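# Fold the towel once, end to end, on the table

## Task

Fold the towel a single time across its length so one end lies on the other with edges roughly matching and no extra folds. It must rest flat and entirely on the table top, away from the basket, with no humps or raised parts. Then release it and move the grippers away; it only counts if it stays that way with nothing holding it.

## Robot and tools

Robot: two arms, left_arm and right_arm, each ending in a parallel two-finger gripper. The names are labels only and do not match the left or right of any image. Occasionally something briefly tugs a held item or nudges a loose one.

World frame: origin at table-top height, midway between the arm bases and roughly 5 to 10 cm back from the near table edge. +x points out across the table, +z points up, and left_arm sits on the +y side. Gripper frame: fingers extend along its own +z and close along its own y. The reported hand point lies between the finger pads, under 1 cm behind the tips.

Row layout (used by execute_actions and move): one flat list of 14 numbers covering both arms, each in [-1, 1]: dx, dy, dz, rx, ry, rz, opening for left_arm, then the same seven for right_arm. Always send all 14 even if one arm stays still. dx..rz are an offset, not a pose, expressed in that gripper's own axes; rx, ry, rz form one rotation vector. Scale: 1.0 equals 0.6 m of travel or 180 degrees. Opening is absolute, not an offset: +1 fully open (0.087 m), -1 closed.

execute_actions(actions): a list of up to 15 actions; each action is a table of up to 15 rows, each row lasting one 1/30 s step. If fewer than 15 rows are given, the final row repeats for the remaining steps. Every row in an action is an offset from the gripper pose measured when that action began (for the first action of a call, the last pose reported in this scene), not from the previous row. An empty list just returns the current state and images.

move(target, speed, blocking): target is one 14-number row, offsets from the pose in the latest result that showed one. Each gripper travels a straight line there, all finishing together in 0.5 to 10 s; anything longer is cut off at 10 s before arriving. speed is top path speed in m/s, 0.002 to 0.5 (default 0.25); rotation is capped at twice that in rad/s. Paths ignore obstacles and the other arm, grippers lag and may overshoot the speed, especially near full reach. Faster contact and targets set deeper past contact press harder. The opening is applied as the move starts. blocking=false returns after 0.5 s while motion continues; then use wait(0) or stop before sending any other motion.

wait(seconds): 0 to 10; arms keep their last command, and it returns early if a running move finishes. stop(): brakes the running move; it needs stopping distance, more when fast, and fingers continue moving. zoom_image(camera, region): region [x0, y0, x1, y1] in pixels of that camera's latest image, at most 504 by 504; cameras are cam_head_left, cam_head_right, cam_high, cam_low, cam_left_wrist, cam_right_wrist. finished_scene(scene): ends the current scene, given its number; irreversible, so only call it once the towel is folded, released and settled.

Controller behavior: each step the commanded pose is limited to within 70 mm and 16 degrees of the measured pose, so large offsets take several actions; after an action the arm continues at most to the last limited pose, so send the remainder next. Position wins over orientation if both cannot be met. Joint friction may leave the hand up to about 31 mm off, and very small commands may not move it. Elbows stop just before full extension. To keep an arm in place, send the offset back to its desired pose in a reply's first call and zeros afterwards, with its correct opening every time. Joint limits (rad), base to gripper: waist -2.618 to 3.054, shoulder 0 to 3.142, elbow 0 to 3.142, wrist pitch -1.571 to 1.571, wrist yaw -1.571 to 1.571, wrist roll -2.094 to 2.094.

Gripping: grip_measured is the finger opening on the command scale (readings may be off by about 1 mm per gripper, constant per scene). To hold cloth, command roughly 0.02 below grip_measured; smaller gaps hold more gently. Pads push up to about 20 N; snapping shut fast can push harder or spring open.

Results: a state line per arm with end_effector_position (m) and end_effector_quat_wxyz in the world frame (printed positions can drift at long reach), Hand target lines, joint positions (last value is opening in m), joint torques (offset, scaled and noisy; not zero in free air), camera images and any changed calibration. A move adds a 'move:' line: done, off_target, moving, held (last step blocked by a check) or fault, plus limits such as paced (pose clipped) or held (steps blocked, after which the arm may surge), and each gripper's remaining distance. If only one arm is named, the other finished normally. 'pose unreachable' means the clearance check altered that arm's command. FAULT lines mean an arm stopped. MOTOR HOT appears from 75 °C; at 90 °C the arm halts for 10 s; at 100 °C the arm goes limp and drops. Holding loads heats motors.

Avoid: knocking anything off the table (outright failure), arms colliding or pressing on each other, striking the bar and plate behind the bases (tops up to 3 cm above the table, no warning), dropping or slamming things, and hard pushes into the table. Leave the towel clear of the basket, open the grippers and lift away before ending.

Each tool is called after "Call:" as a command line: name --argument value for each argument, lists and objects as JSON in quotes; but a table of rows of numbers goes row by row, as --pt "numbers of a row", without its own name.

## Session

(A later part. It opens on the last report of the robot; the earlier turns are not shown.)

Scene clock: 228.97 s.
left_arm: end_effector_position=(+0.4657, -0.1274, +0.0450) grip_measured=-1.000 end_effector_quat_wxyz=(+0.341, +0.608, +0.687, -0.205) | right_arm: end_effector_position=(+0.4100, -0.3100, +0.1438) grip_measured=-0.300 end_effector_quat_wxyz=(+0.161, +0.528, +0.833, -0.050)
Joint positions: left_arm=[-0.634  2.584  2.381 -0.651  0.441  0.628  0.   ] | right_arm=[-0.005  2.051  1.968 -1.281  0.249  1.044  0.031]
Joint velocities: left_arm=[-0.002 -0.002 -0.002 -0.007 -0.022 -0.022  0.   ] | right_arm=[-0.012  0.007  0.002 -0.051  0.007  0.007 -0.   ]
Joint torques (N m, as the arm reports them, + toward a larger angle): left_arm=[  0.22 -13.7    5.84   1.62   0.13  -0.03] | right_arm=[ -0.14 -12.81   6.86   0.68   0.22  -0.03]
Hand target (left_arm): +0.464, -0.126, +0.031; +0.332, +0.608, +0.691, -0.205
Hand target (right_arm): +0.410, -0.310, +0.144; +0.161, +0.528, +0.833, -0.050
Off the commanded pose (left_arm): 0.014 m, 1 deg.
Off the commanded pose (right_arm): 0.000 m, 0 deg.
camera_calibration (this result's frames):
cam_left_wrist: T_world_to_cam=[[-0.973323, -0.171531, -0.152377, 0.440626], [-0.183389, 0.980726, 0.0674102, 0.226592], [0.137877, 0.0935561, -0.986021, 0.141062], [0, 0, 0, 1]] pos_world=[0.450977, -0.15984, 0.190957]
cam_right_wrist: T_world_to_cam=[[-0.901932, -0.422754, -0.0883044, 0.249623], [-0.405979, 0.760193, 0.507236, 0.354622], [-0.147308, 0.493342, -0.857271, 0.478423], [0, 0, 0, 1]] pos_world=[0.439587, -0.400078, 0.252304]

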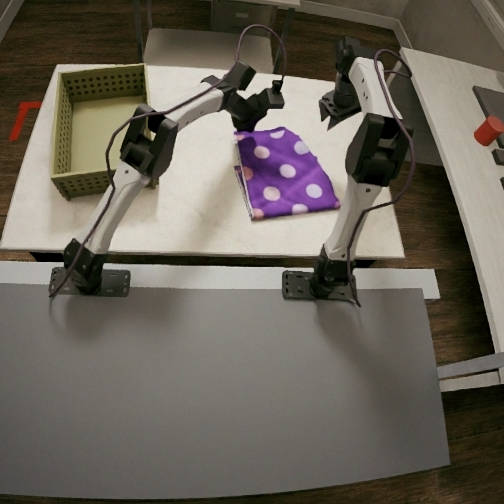

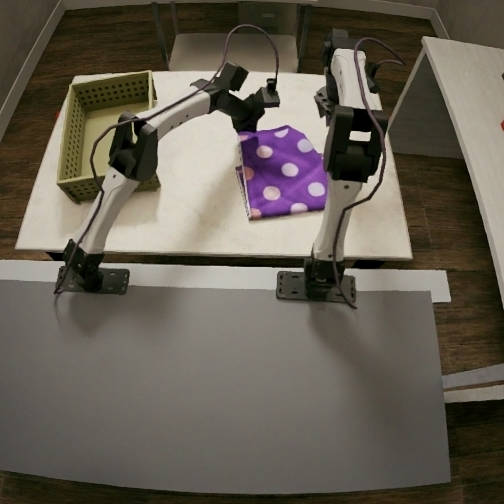

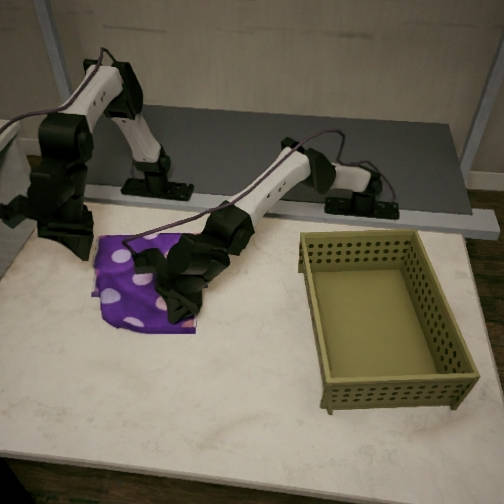

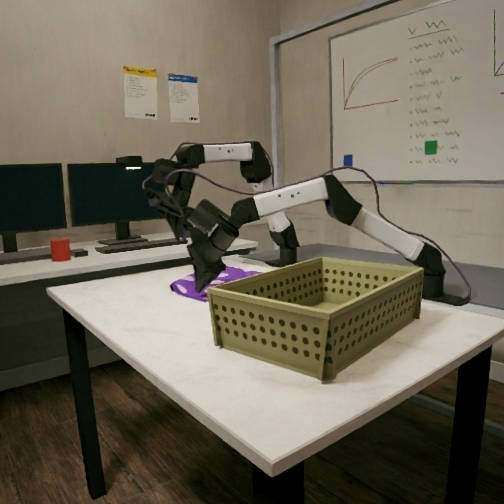

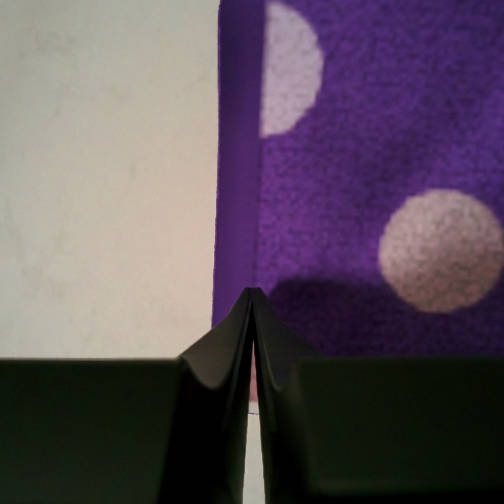

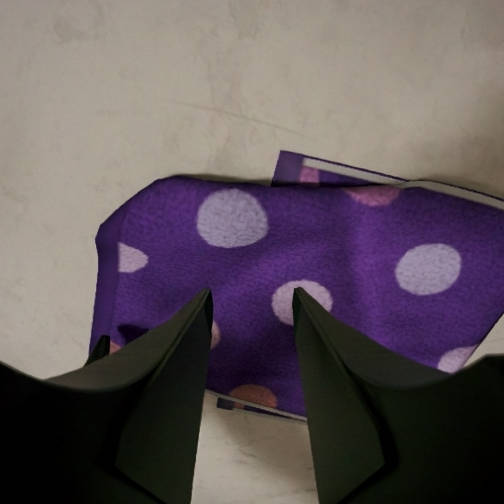

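Call:
move --target '[0.12,0,-0.36,0,-0.05,0,-0.3,0,0,0,0,0,0,-1]' --speed 0.15

Call:
move --target '[0,0,0,0,0,0,-0.3,0.267,0.022,0.158,0,0,0,-1]' --speed 0.1

Call:
move --target '[0,0,0,0,0,0,-0.3,0.17,0.043,-0.038,0,0,0,-1]' --speed 0.05

Call:
move --target '[0,0,0,0,0,0,-0.3,-0.12,0.06,-0.14,0,0,0,-1]' --speed 0.12

Scene clock: 231.80 s.
left_arm: end_effector_position=(+0.4238, +0.0706, +0.1436) grip_measured=-0.300 end_effector_quat_wxyz=(+0.399, +0.591, +0.658, -0.243) | right_arm: end_effector_position=(+0.4100, -0.3100, +0.1438) grip_measured=-0.979 end_effector_quat_wxyz=(+0.161, +0.528, +0.833, -0.050)
Joint positions: left_arm=[-0.26   1.898  1.587 -0.592  0.774  0.901  0.031] | right_arm=[-0.005  2.051  1.968 -1.281  0.249  1.044  0.001]
Joint velocities: left_arm=[ 0.007  0.012  0.007 -0.022 -0.066 -0.022  0.   ] | right_arm=[-0.007 -0.002  0.002  0.037  0.022 -0.037  0.   ]
Joint torques (N m, as the arm reports them, + toward a larger angle): left_arm=[  0.46 -10.91   5.55   1.23   0.3    0.05] | right_arm=[ -0.14 -12.81   6.87   0.68   0.22  -0.03]
Hand target (left_arm): +0.416, +0.072, +0.142; +0.393, +0.591, +0.658, -0.249
Hand target (right_arm): +0.410, -0.310, +0.144; +0.161, +0.528, +0.833, -0.050
Off the commanded pose (left_arm): 0.008 m, 1 deg.
Off the commanded pose (right_arm): 0.000 m, 0 deg.
move: done
camera_calibration (this result's frames):
cam_left_wrist: T_world_to_cam=[[-0.968059, -0.182772, -0.17163, 0.450149], [-0.170311, 0.981731, -0.0848447, 0.0342972], [0.184002, -0.0529041, -0.981501, 0.215695], [0, 0, 0, 1]] pos_world=[0.401924, 0.0600153, 0.291874]
cam_right_wrist: T_world_to_cam=[[-0.901932, -0.422754, -0.0883044, 0.249623], [-0.405979, 0.760193, 0.507236, 0.354622], [-0.147308, 0.493342, -0.857271, 0.478423], [0, 0, 0, 1]] pos_world=[0.439587, -0.400078, 0.252304]

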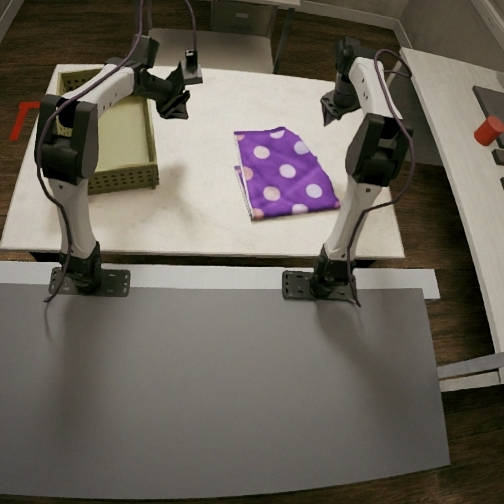

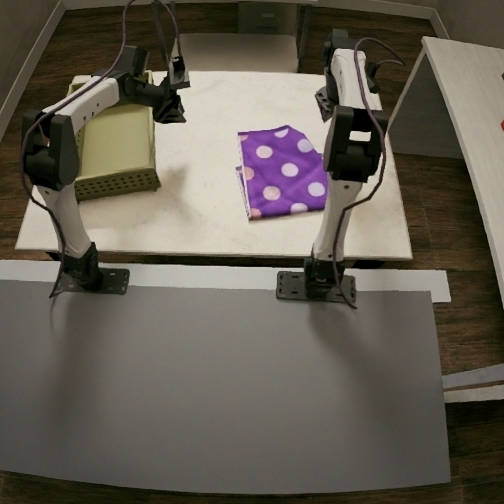

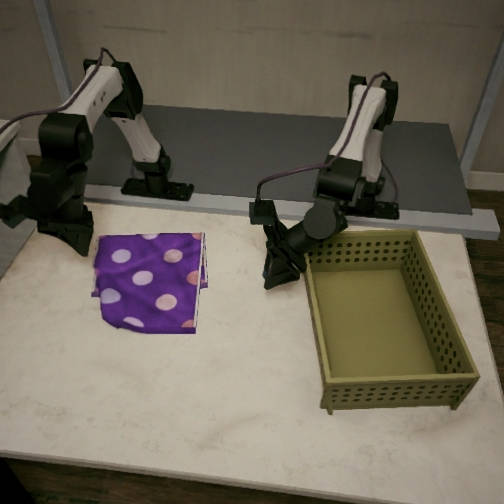

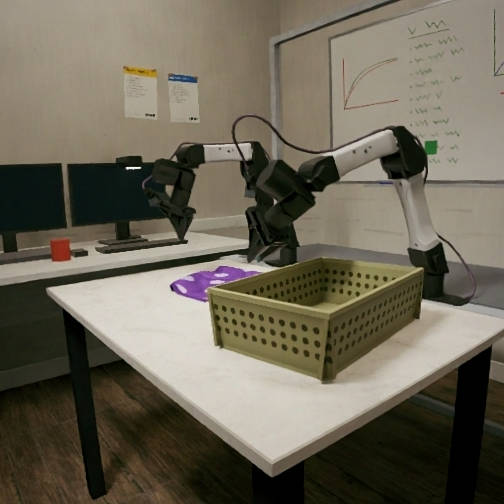

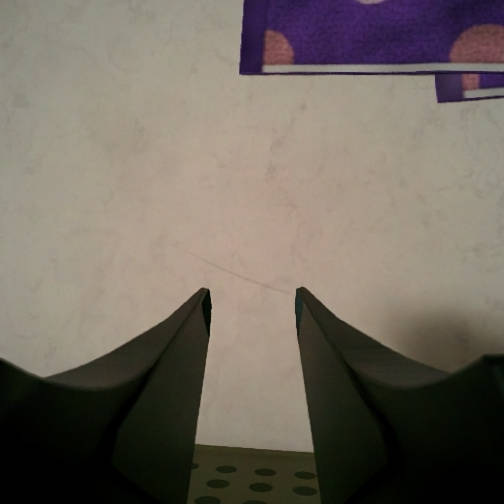

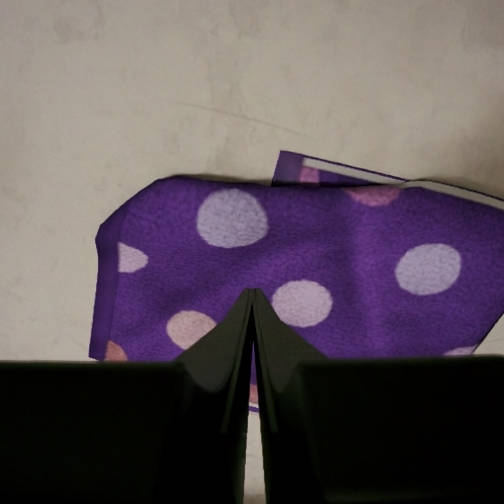

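Scene clock: 234.07 s.
left_arm: end_effector_position=(+0.4238, +0.0706, +0.1436) grip_measured=-0.300 end_effector_quat_wxyz=(+0.399, +0.591, +0.658, -0.242) | right_arm: end_effector_position=(+0.3785, -0.1939, +0.0130) grip_measured=-0.980 end_effector_quat_wxyz=(+0.157, +0.525, +0.835, -0.049)
Joint positions: left_arm=[-0.26   1.898  1.587 -0.592  0.774  0.901  0.031] | right_arm=[ 0.293  2.036  1.427 -0.842  0.29   1.345  0.001]
Joint velocities: left_arm=[-0.027 -0.012 -0.017  0.022  0.051 -0.051  0.001] | right_arm=[ 0.012 -0.012 -0.007  0.081  0.007  0.066  0.   ]
Joint torques (N m, as the arm reports them, + toward a larger angle): left_arm=[  0.23 -10.1    7.24   1.3    0.26  -0.03] | right_arm=[  0.66 -10.64   5.12   0.78   0.39   0.1 ]
Hand target (left_arm): +0.424, +0.071, +0.144; +0.399, +0.591, +0.658, -0.242
Hand target (right_arm): +0.380, -0.192, +0.004; +0.161, +0.527, +0.833, -0.052
Off the commanded pose (left_arm): 0.000 m, 0 deg.
Off the commanded pose (right_arm): 0.010 m, 1 deg.
move: done
camera_calibration (this result's frames):
cam_left_wrist: T_world_to_cam=[[-0.968046, -0.182548, -0.171939, 0.450188], [-0.170074, 0.981775, -0.0848067, 0.0341881], [0.184286, -0.0528544, -0.98145, 0.215563], [0, 0, 0, 1]] pos_world=[0.401892, 0.0600094, 0.291868]
cam_right_wrist: T_world_to_cam=[[-0.900197, -0.427371, -0.0836624, 0.257158], [-0.406241, 0.754896, 0.51488, 0.318811], [-0.156888, 0.49748, -0.85317, 0.308739], [0, 0, 0, 1]] pos_world=[0.409445, -0.284359, 0.120772]

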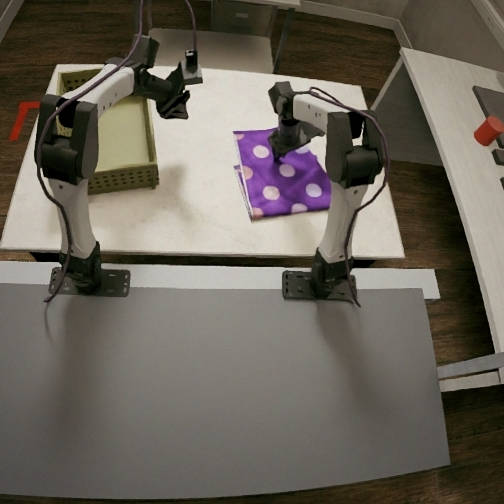

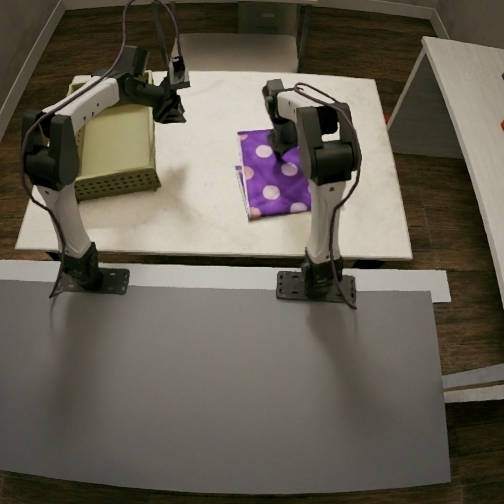

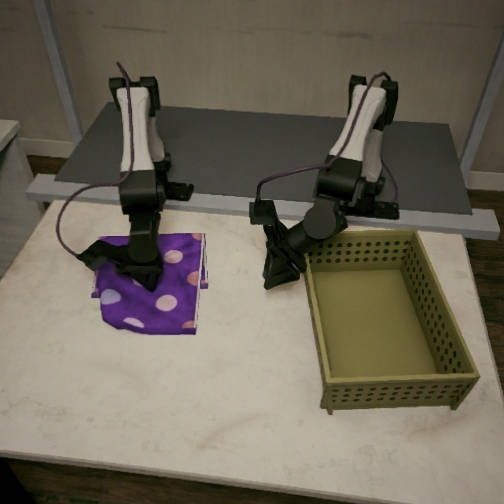

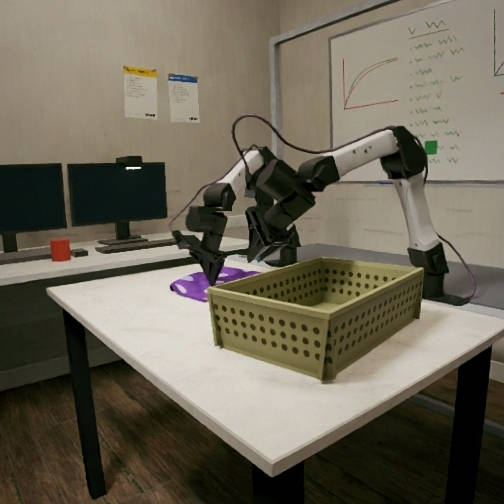

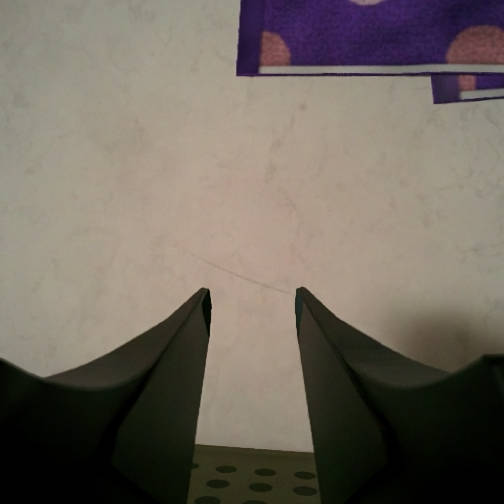

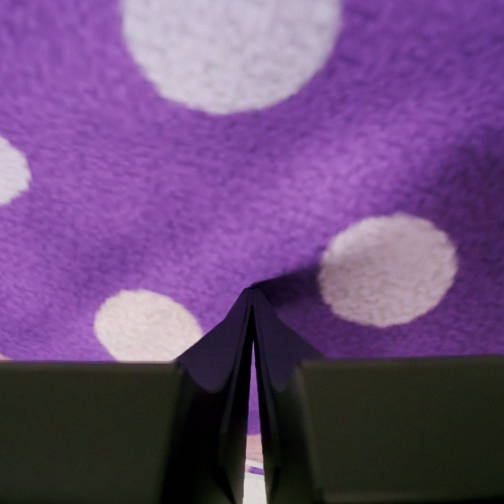

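Scene clock: 236.53 s.
left_arm: end_effector_position=(+0.4238, +0.0706, +0.1436) grip_measured=-0.300 end_effector_quat_wxyz=(+0.399, +0.591, +0.658, -0.242) | right_arm: end_effector_position=(+0.3601, -0.0940, +0.0133) grip_measured=-0.980 end_effector_quat_wxyz=(+0.165, +0.526, +0.833, -0.039)
Joint positions: left_arm=[-0.26   1.898  1.587 -0.592  0.774  0.901  0.031] | right_arm=[ 0.551  2.103  1.531 -0.934  0.316  1.613  0.001]
Joint velocities: left_arm=[ 0.007  0.002  0.022 -0.007  0.051  0.022 -0.002] | right_arm=[ 0.002  0.017  0.017 -0.022 -0.037  0.037  0.   ]
Joint torques (N m, as the arm reports them, + toward a larger angle): left_arm=[ 0.28 -9.91  6.96  1.31  0.28  0.03] | right_arm=[ 0.87 -9.89  7.59  0.27  0.25  0.07]
Hand target (left_arm): +0.424, +0.071, +0.144; +0.399, +0.591, +0.658, -0.242
Hand target (right_arm): +0.357, -0.090, +0.005; +0.158, +0.525, +0.835, -0.050
Off the commanded pose (left_arm): 0.000 m, 0 deg.
Off the commanded pose (right_arm): 0.011 m, 1 deg.
move: off_target (right_arm)
camera_calibration (this result's frames):
cam_left_wrist: T_world_to_cam=[[-0.968046, -0.182548, -0.171939, 0.450188], [-0.170074, 0.981775, -0.0848067, 0.0341881], [0.184286, -0.0528544, -0.98145, 0.215563], [0, 0, 0, 1]] pos_world=[0.401892, 0.0600094, 0.291868]
cam_right_wrist: T_world_to_cam=[[-0.897629, -0.427054, -0.109028, 0.282765], [-0.419251, 0.750985, 0.510148, 0.240156], [-0.135982, 0.503634, -0.853148, 0.249479], [0, 0, 0, 1]] pos_world=[0.388428, -0.185243, 0.121157]

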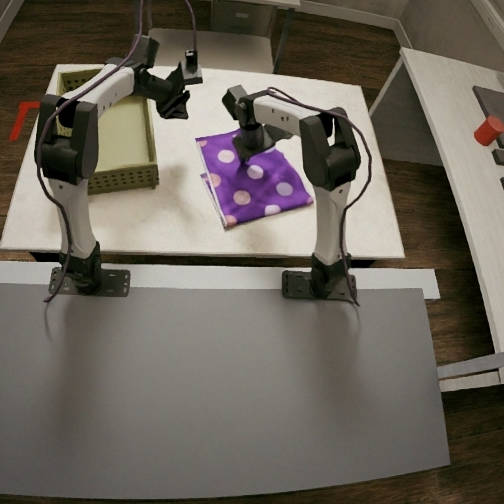

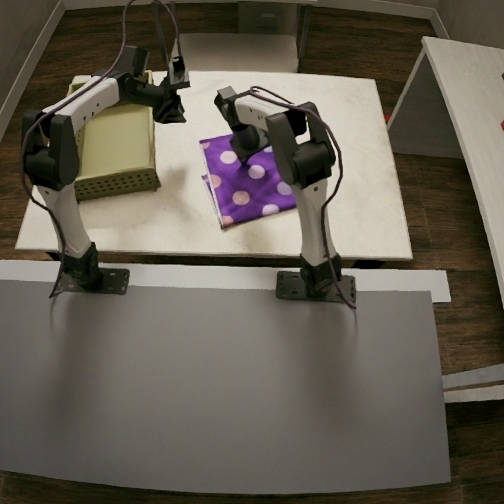

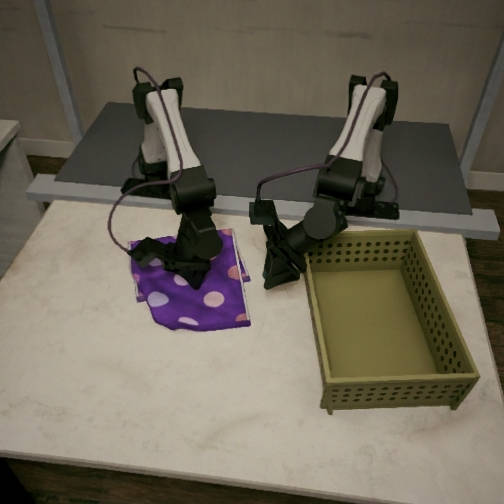

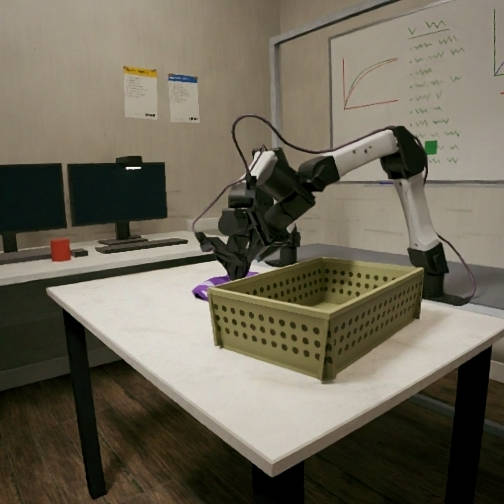

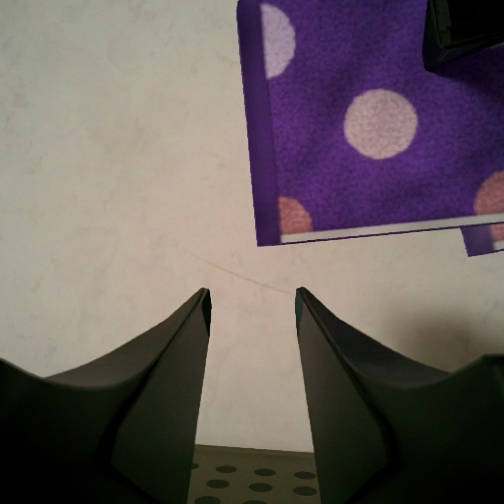

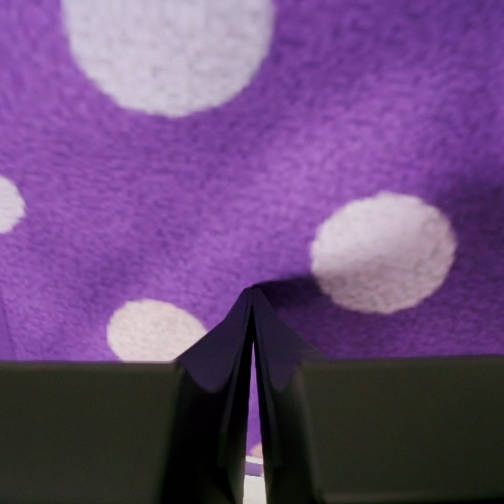

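Scene clock: 238.17 s.
left_arm: end_effector_position=(+0.4238, +0.0706, +0.1436) grip_measured=-0.300 end_effector_quat_wxyz=(+0.399, +0.591, +0.658, -0.242) | right_arm: end_effector_position=(+0.3968, -0.1169, +0.1196) grip_measured=-0.980 end_effector_quat_wxyz=(+0.168, +0.526, +0.833, -0.038)
Joint positions: left_arm=[-0.26   1.898  1.587 -0.592  0.774  0.901  0.031] | right_arm=[ 0.46   2.15   2.025 -1.346  0.312  1.518  0.001]
Joint velocities: left_arm=[ 0.007 -0.002  0.017 -0.022 -0.022 -0.037 -0.   ] | right_arm=[-0.007 -0.007 -0.012 -0.125 -0.007 -0.007  0.   ]
Joint torques (N m, as the arm reports them, + toward a larger angle): left_arm=[ 0.26 -9.89  7.09  1.31  0.26 -0.01] | right_arm=[ -1.06 -12.14   8.64   0.38   0.21  -0.14]
Hand target (left_arm): +0.424, +0.071, +0.144; +0.399, +0.591, +0.658, -0.242
Hand target (right_arm): +0.400, -0.120, +0.119; +0.165, +0.526, +0.833, -0.039
Off the commanded pose (left_arm): 0.000 m, 0 deg.
Off the commanded pose (right_arm): 0.005 m, 0 deg.
move: done
camera_calibration (this result's frames):
cam_left_wrist: T_world_to_cam=[[-0.968046, -0.182548, -0.171939, 0.450188], [-0.170074, 0.981775, -0.0848067, 0.0341881], [0.184286, -0.0528544, -0.98145, 0.215563], [0, 0, 0, 1]] pos_world=[0.401892, 0.0600094, 0.291868]
cam_right_wrist: T_world_to_cam=[[-0.896904, -0.427006, -0.115018, 0.317989], [-0.4227, 0.751367, 0.506727, 0.220351], [-0.129955, 0.503103, -0.8544, 0.354398], [0, 0, 0, 1]] pos_world=[0.424403, -0.20808, 0.227714]

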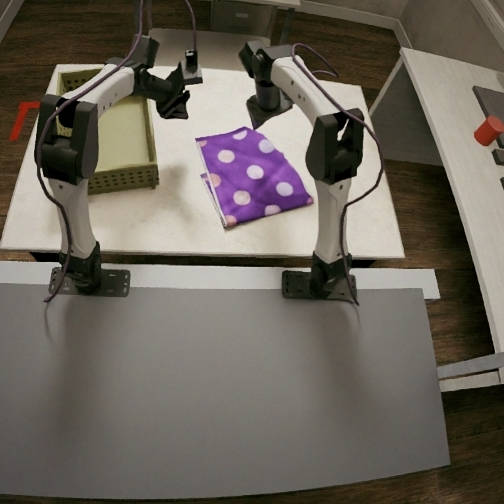

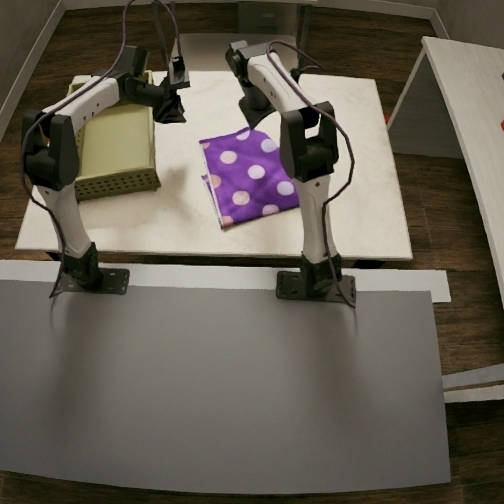

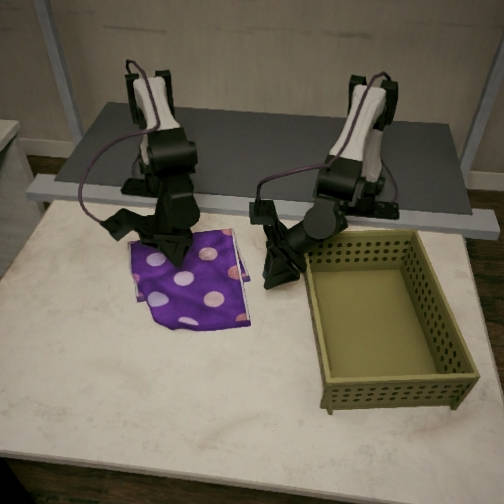

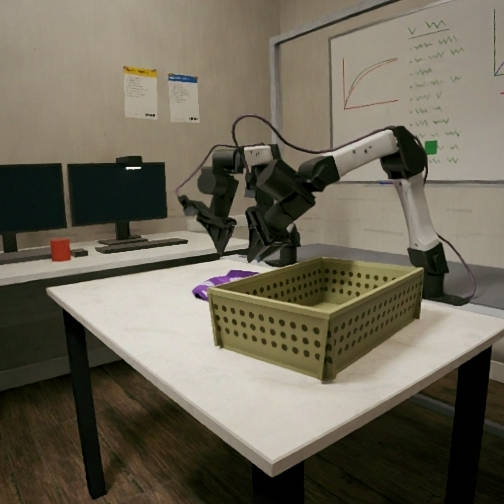

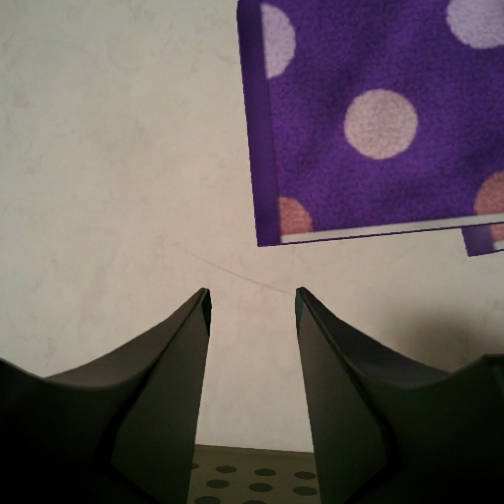

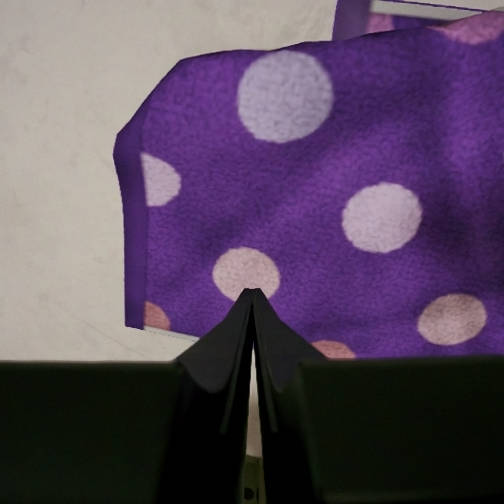

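Call:
move --target '[0,0,0,0,0,0,-0.3,0.04,0.082,0.21,0.03,0,0,-0.3]' --speed 0.08

Call:
execute_actions --actions '[[[0,0,0,0,0,0,0,0.007,0,0.02,0,0,0,-0.45]],[[0,0,0,0,0,0,0,0.007,0,0.02,0,0,0,-0.6]],[[0,0,0,0,0,0,0,0.007,0,0.02,0,0,0,-0.75]],[[0,0,0,0,0,0,0,0.007,0,0.02,0,0,0,-0.88]],[[0,0,0,0,0,0,0,0.007,0,0.02,0,0,0,-0.98]]]'

Call:
move --target '[0,0,0,0,0,0,0,-0.04,-0.01,-0.1,0,0,0,-0.98]' --speed 0.05

Scene clock: 241.47 s.
left_arm: end_effector_position=(+0.4238, +0.0706, +0.1436) grip_measured=-0.300 end_effector_quat_wxyz=(+0.399, +0.591, +0.658, -0.242) | right_arm: end_effector_position=(+0.4560, -0.0988, +0.0133) grip_measured=-0.300 end_effector_quat_wxyz=(+0.144, +0.527, +0.834, -0.073)
Joint positions: left_arm=[-0.26   1.898  1.587 -0.592  0.774  0.901  0.031] | right_arm=[ 0.448  2.572  2.334 -1.316  0.312  1.517  0.031]
Joint velocities: left_arm=[-0.007 -0.017 -0.017 -0.051  0.037 -0.037  0.   ] | right_arm=[ 0.007  0.007  0.012 -0.037  0.066 -0.081 -0.   ]
Joint torques (N m, as the arm reports them, + toward a larger angle): left_arm=[  0.25 -10.07   7.04   1.32   0.26  -0.03] | right_arm=[ -1.34 -13.41   7.77   0.44   0.3    0.01]
Hand target (left_arm): +0.424, +0.071, +0.144; +0.399, +0.591, +0.658, -0.242
Hand target (right_arm): +0.462, -0.105, +0.001; +0.143, +0.534, +0.830, -0.077
Off the commanded pose (left_arm): 0.000 m, 0 deg.
Off the commanded pose (right_arm): 0.016 m, 1 deg.
move: off_target (right_arm)
camera_calibration (this result's frames):
cam_left_wrist: T_world_to_cam=[[-0.968046, -0.182548, -0.171939, 0.450188], [-0.170074, 0.981775, -0.0848067, 0.0341881], [0.184286, -0.0528544, -0.98145, 0.215563], [0, 0, 0, 1]] pos_world=[0.401892, 0.0600094, 0.291868]
cam_right_wrist: T_world_to_cam=[[-0.907876, -0.418033, -0.031777, 0.371375], [-0.373856, 0.772968, 0.512594, 0.265473], [-0.189719, 0.477252, -0.858043, 0.286887], [0, 0, 0, 1]] pos_world=[0.490838, -0.186872, 0.121883]

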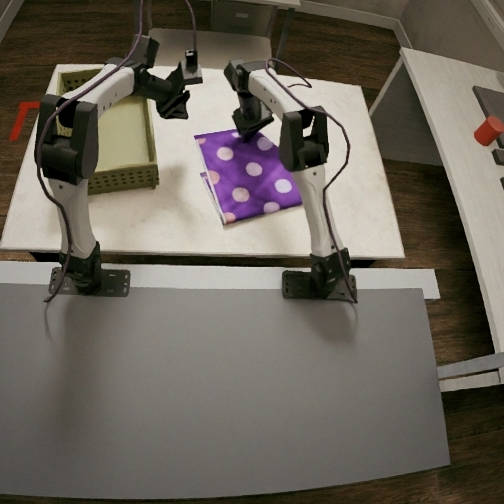

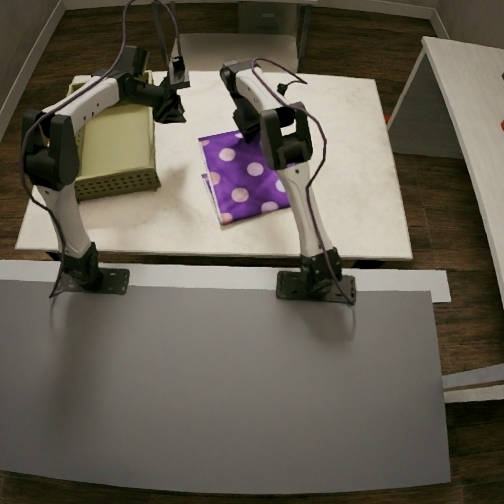

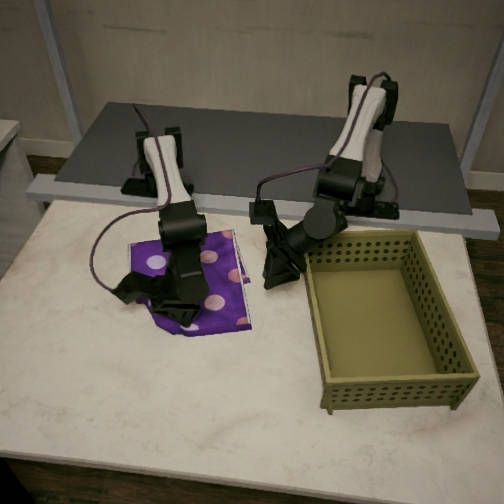

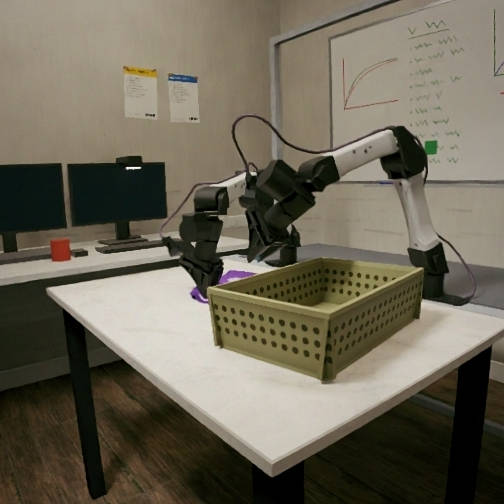

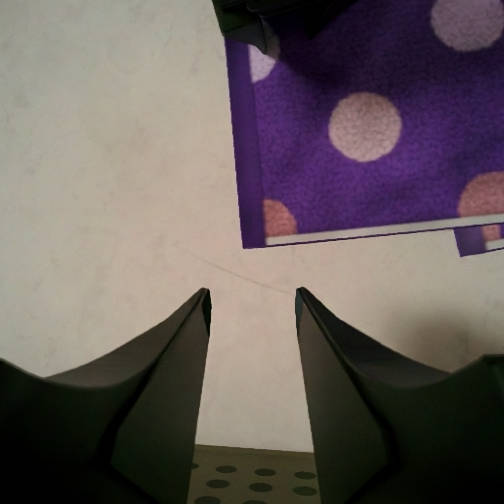

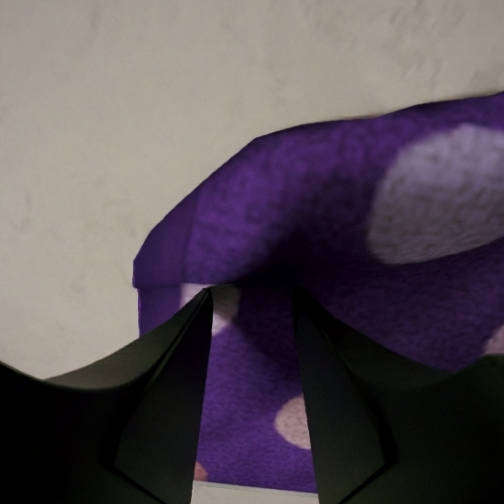

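Scene clock: 243.97 s.
left_arm: end_effector_position=(+0.4238, +0.0706, +0.1436) grip_measured=+0.000 end_effector_quat_wxyz=(+0.399, +0.591, +0.658, -0.242) | right_arm: end_effector_position=(+0.4562, -0.0986, +0.0126) grip_measured=-0.948 end_effector_quat_wxyz=(+0.148, +0.528, +0.834, -0.066)
Joint positions: left_arm=[-0.26   1.898  1.587 -0.592  0.774  0.901  0.044] | right_arm=[ 0.448  2.547  2.283 -1.275  0.311  1.517  0.002]
Joint velocities: left_arm=[ 0.002  0.007  0.012 -0.051 -0.037 -0.007 -0.   ] | right_arm=[-0.002 -0.022  0.002  0.125 -0.037 -0.095 -0.001]
Joint torques (N m, as the arm reports them, + toward a larger angle): left_arm=[ 0.15 -9.94  7.26  1.3   0.25  0.01] | right_arm=[ -0.09 -16.1    3.13   0.68   0.27  -0.02]
Hand target (left_arm): +0.424, +0.071, +0.144; +0.399, +0.591, +0.658, -0.242
Hand target (right_arm): +0.455, -0.099, +0.000; +0.146, +0.528, +0.834, -0.069
Off the commanded pose (left_arm): 0.000 m, 0 deg.
Off the commanded pose (right_arm): 0.013 m, 0 deg.
camera_calibration (this result's frames):
cam_left_wrist: T_world_to_cam=[[-0.968046, -0.182548, -0.171939, 0.450188], [-0.170074, 0.981775, -0.0848067, 0.0341881], [0.184286, -0.0528544, -0.98145, 0.215563], [0, 0, 0, 1]] pos_world=[0.401892, 0.0600094, 0.291868]
cam_right_wrist: T_world_to_cam=[[-0.907241, -0.417929, -0.0474209, 0.371489], [-0.381233, 0.769434, 0.512477, 0.268726], [-0.177692, 0.483019, -0.85739, 0.281326], [0, 0, 0, 1]] pos_world=[0.489466, -0.187397, 0.121107]

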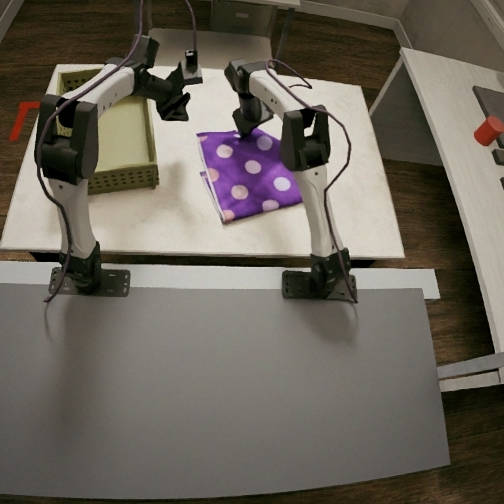

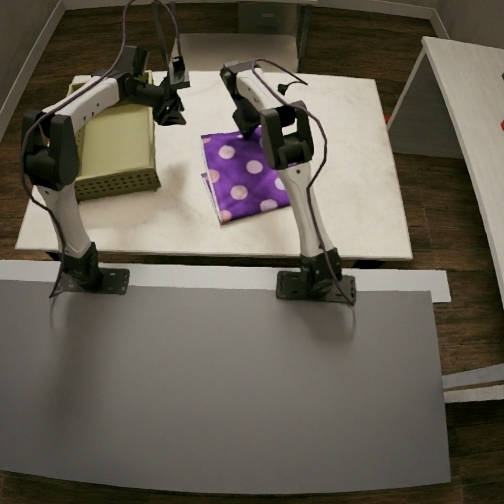

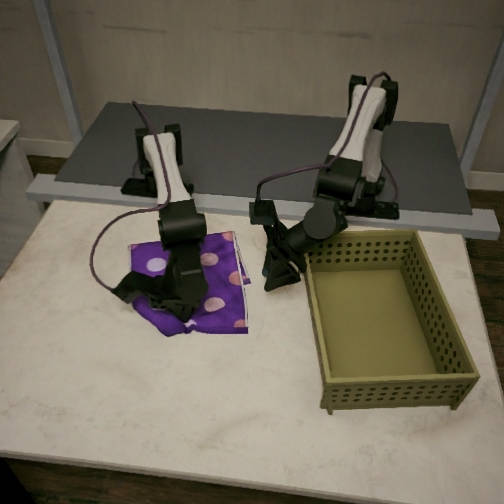

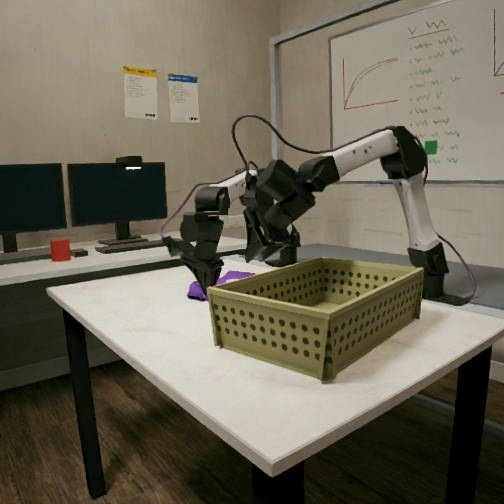

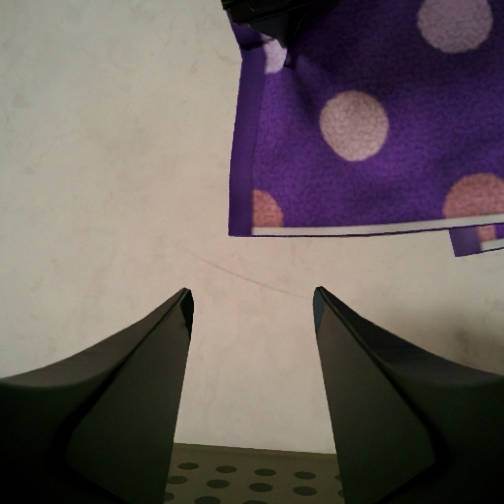

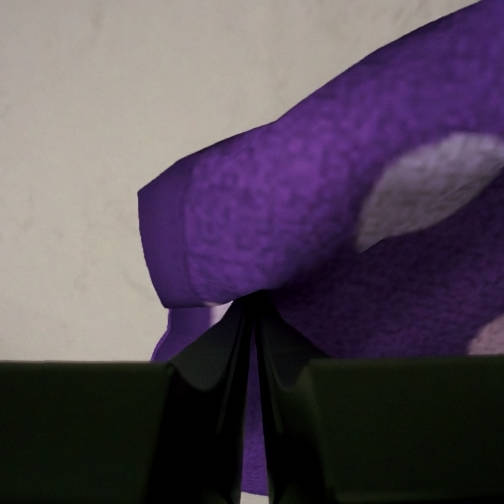

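Scene clock: 245.77 s.
left_arm: end_effector_position=(+0.4238, +0.0706, +0.1436) grip_measured=+0.000 end_effector_quat_wxyz=(+0.399, +0.591, +0.658, -0.242) | right_arm: end_effector_position=(+0.4463, -0.1022, +0.0683) grip_measured=-0.948 end_effector_quat_wxyz=(+0.144, +0.527, +0.834, -0.072)
Joint positions: left_arm=[-0.26   1.898  1.587 -0.592  0.774  0.901  0.044] | right_arm=[ 0.448  2.545  2.504 -1.512  0.311  1.517  0.002]
Joint velocities: left_arm=[-0.007 -0.017 -0.002 -0.037  0.007  0.007 -0.001] | right_arm=[ 0.002 -0.017  0.007  0.037  0.037  0.037 -0.   ]
Joint torques (N m, as the arm reports them, + toward a larger angle): left_arm=[ 0.39 -9.76  6.92  1.34  0.33  0.  ] | right_arm=[ -0.87 -16.97   8.33   0.22   0.26  -0.12]
Hand target (left_arm): +0.424, +0.071, +0.144; +0.399, +0.591, +0.658, -0.242
Hand target (right_arm): +0.449, -0.106, +0.077; +0.149, +0.528, +0.834, -0.066
Off the commanded pose (left_arm): 0.000 m, 0 deg.
Off the commanded pose (right_arm): 0.010 m, 1 deg.
move: done
camera_calibration (this result's frames):
cam_left_wrist: T_world_to_cam=[[-0.968046, -0.182548, -0.171939, 0.450188], [-0.170074, 0.981775, -0.0848067, 0.0341881], [0.184286, -0.0528544, -0.98145, 0.215563], [0, 0, 0, 1]] pos_world=[0.401892, 0.0600094, 0.291868]
cam_right_wrist: T_world_to_cam=[[-0.907832, -0.418039, -0.0329454, 0.362869], [-0.374282, 0.772363, 0.513195, 0.236378], [-0.18909, 0.478226, -0.857639, 0.33364], [0, 0, 0, 1]] pos_world=[0.480984, -0.190432, 0.176789]

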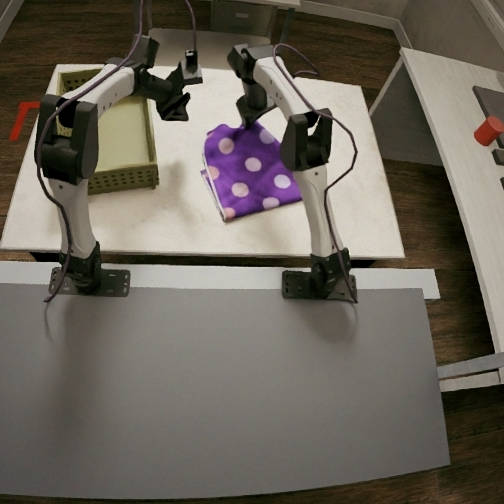

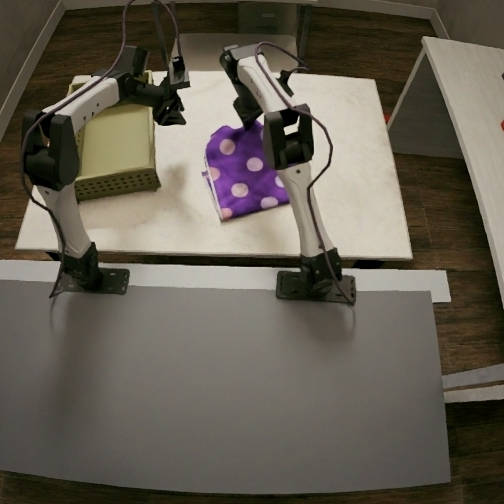

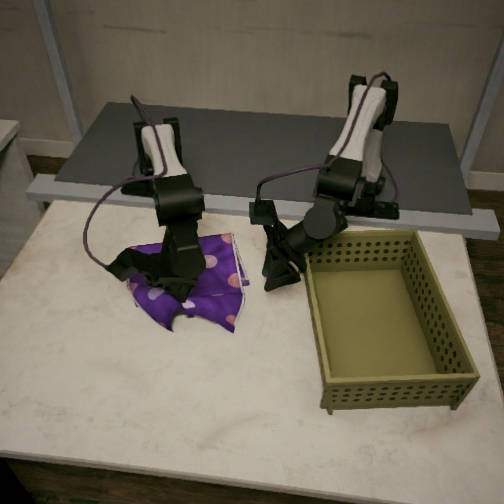

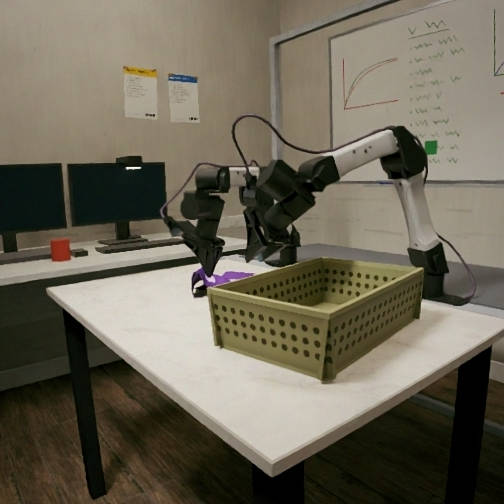

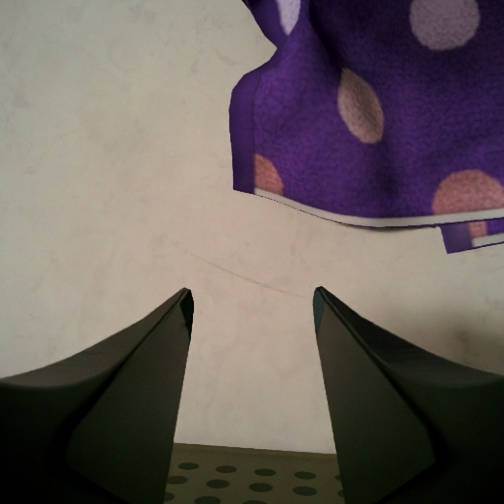

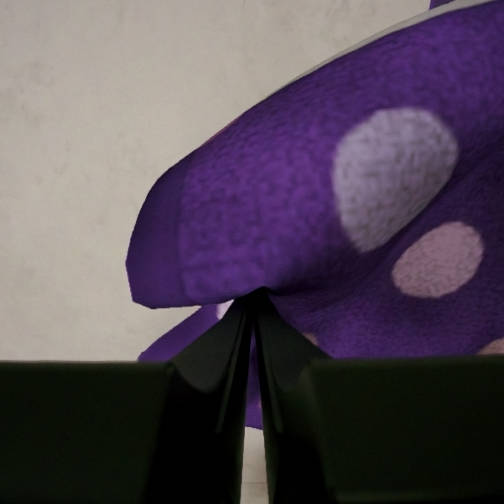

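Call:
execute_actions --actions '[]'

Scene clock: 246.97 s.
left_arm: end_effector_position=(+0.4238, +0.0706, +0.1436) grip_measured=+0.000 end_effector_quat_wxyz=(+0.399, +0.591, +0.658, -0.242) | right_arm: end_effector_position=(+0.4460, -0.1023, +0.0684) grip_measured=-0.948 end_effector_quat_wxyz=(+0.144, +0.527, +0.834, -0.072)
Joint positions: left_arm=[-0.26   1.898  1.587 -0.592  0.774  0.901  0.044] | right_arm=[ 0.448  2.545  2.504 -1.513  0.311  1.517  0.002]
Joint velocities: left_arm=[-0.002  0.007  0.002  0.037  0.051 -0.022 -0.001] | right_arm=[-0.027 -0.007 -0.007 -0.007 -0.022  0.051  0.   ]
Joint torques (N m, as the arm reports them, + toward a larger angle): left_arm=[ 0.23 -9.96  6.97  1.3   0.25 -0.03] | right_arm=[ -0.89 -16.98   8.35   0.22   0.27  -0.12]
Hand target (left_arm): +0.424, +0.071, +0.144; +0.399, +0.591, +0.658, -0.242
Hand target (right_arm): +0.449, -0.106, +0.077; +0.149, +0.528, +0.834, -0.066
Off the commanded pose (left_arm): 0.000 m, 0 deg.
Off the commanded pose (right_arm): 0.010 m, 1 deg.
camera_calibration (this result's frames):
cam_left_wrist: T_world_to_cam=[[-0.968046, -0.182548, -0.171939, 0.450188], [-0.170074, 0.981775, -0.0848067, 0.0341881], [0.184286, -0.0528544, -0.98145, 0.215563], [0, 0, 0, 1]] pos_world=[0.401892, 0.0600094, 0.291868]
cam_right_wrist: T_world_to_cam=[[-0.90787, -0.418044, -0.0318023, 0.362498], [-0.373733, 0.772594, 0.513247, 0.236096], [-0.18999, 0.477847, -0.857651, 0.334077], [0, 0, 0, 1]] pos_world=[0.480809, -0.190504, 0.176874]

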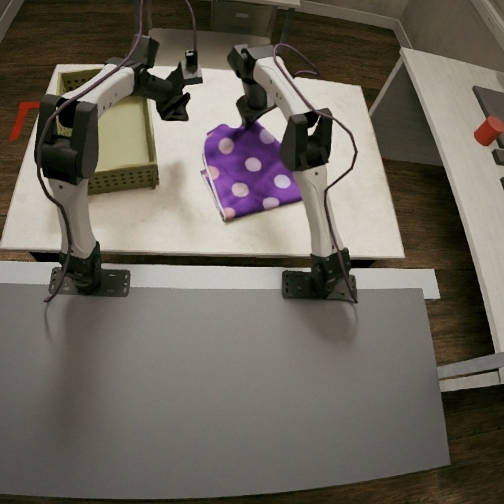

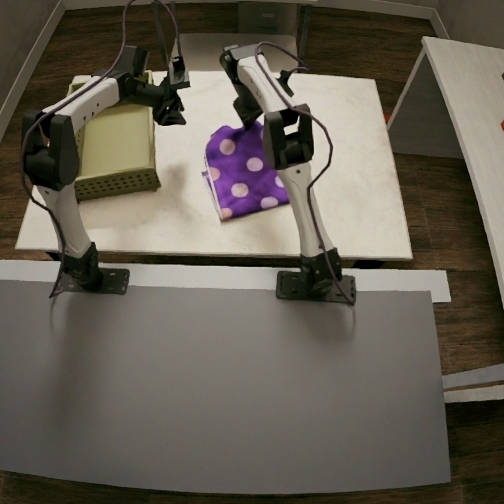

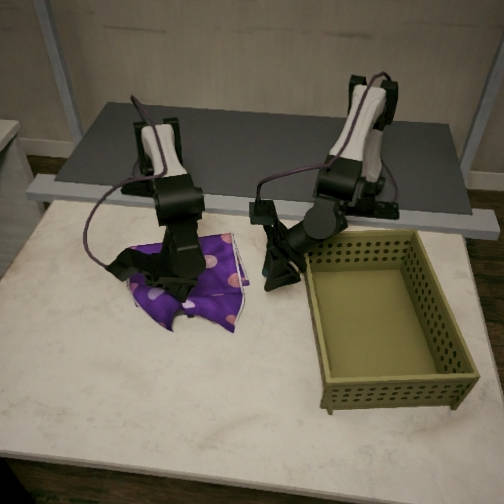

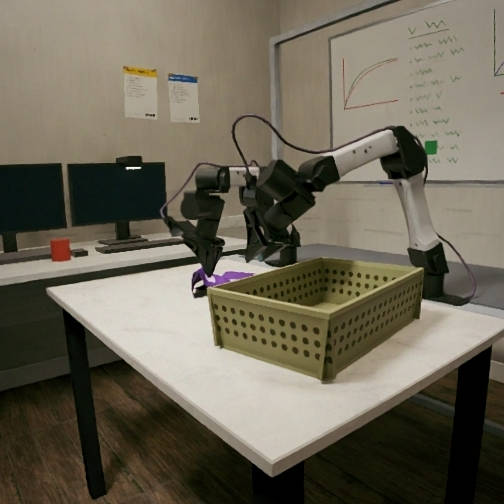

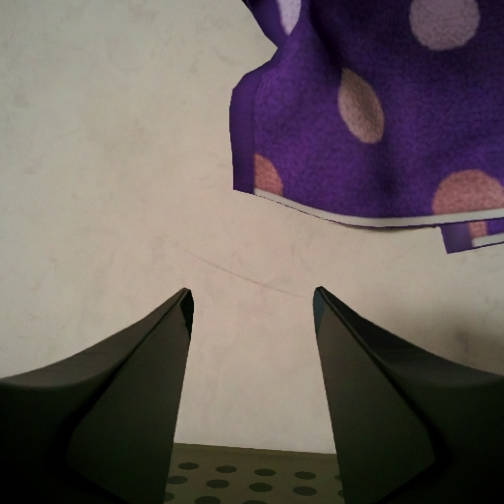

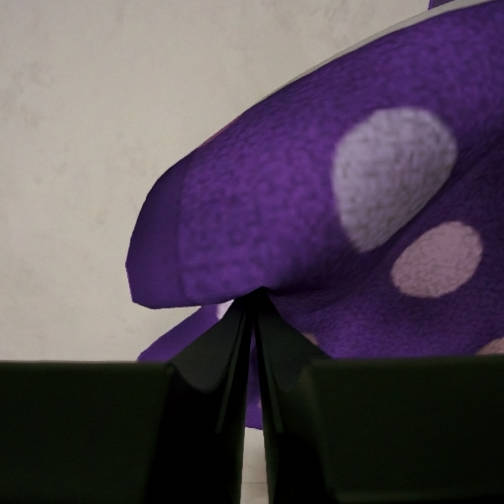

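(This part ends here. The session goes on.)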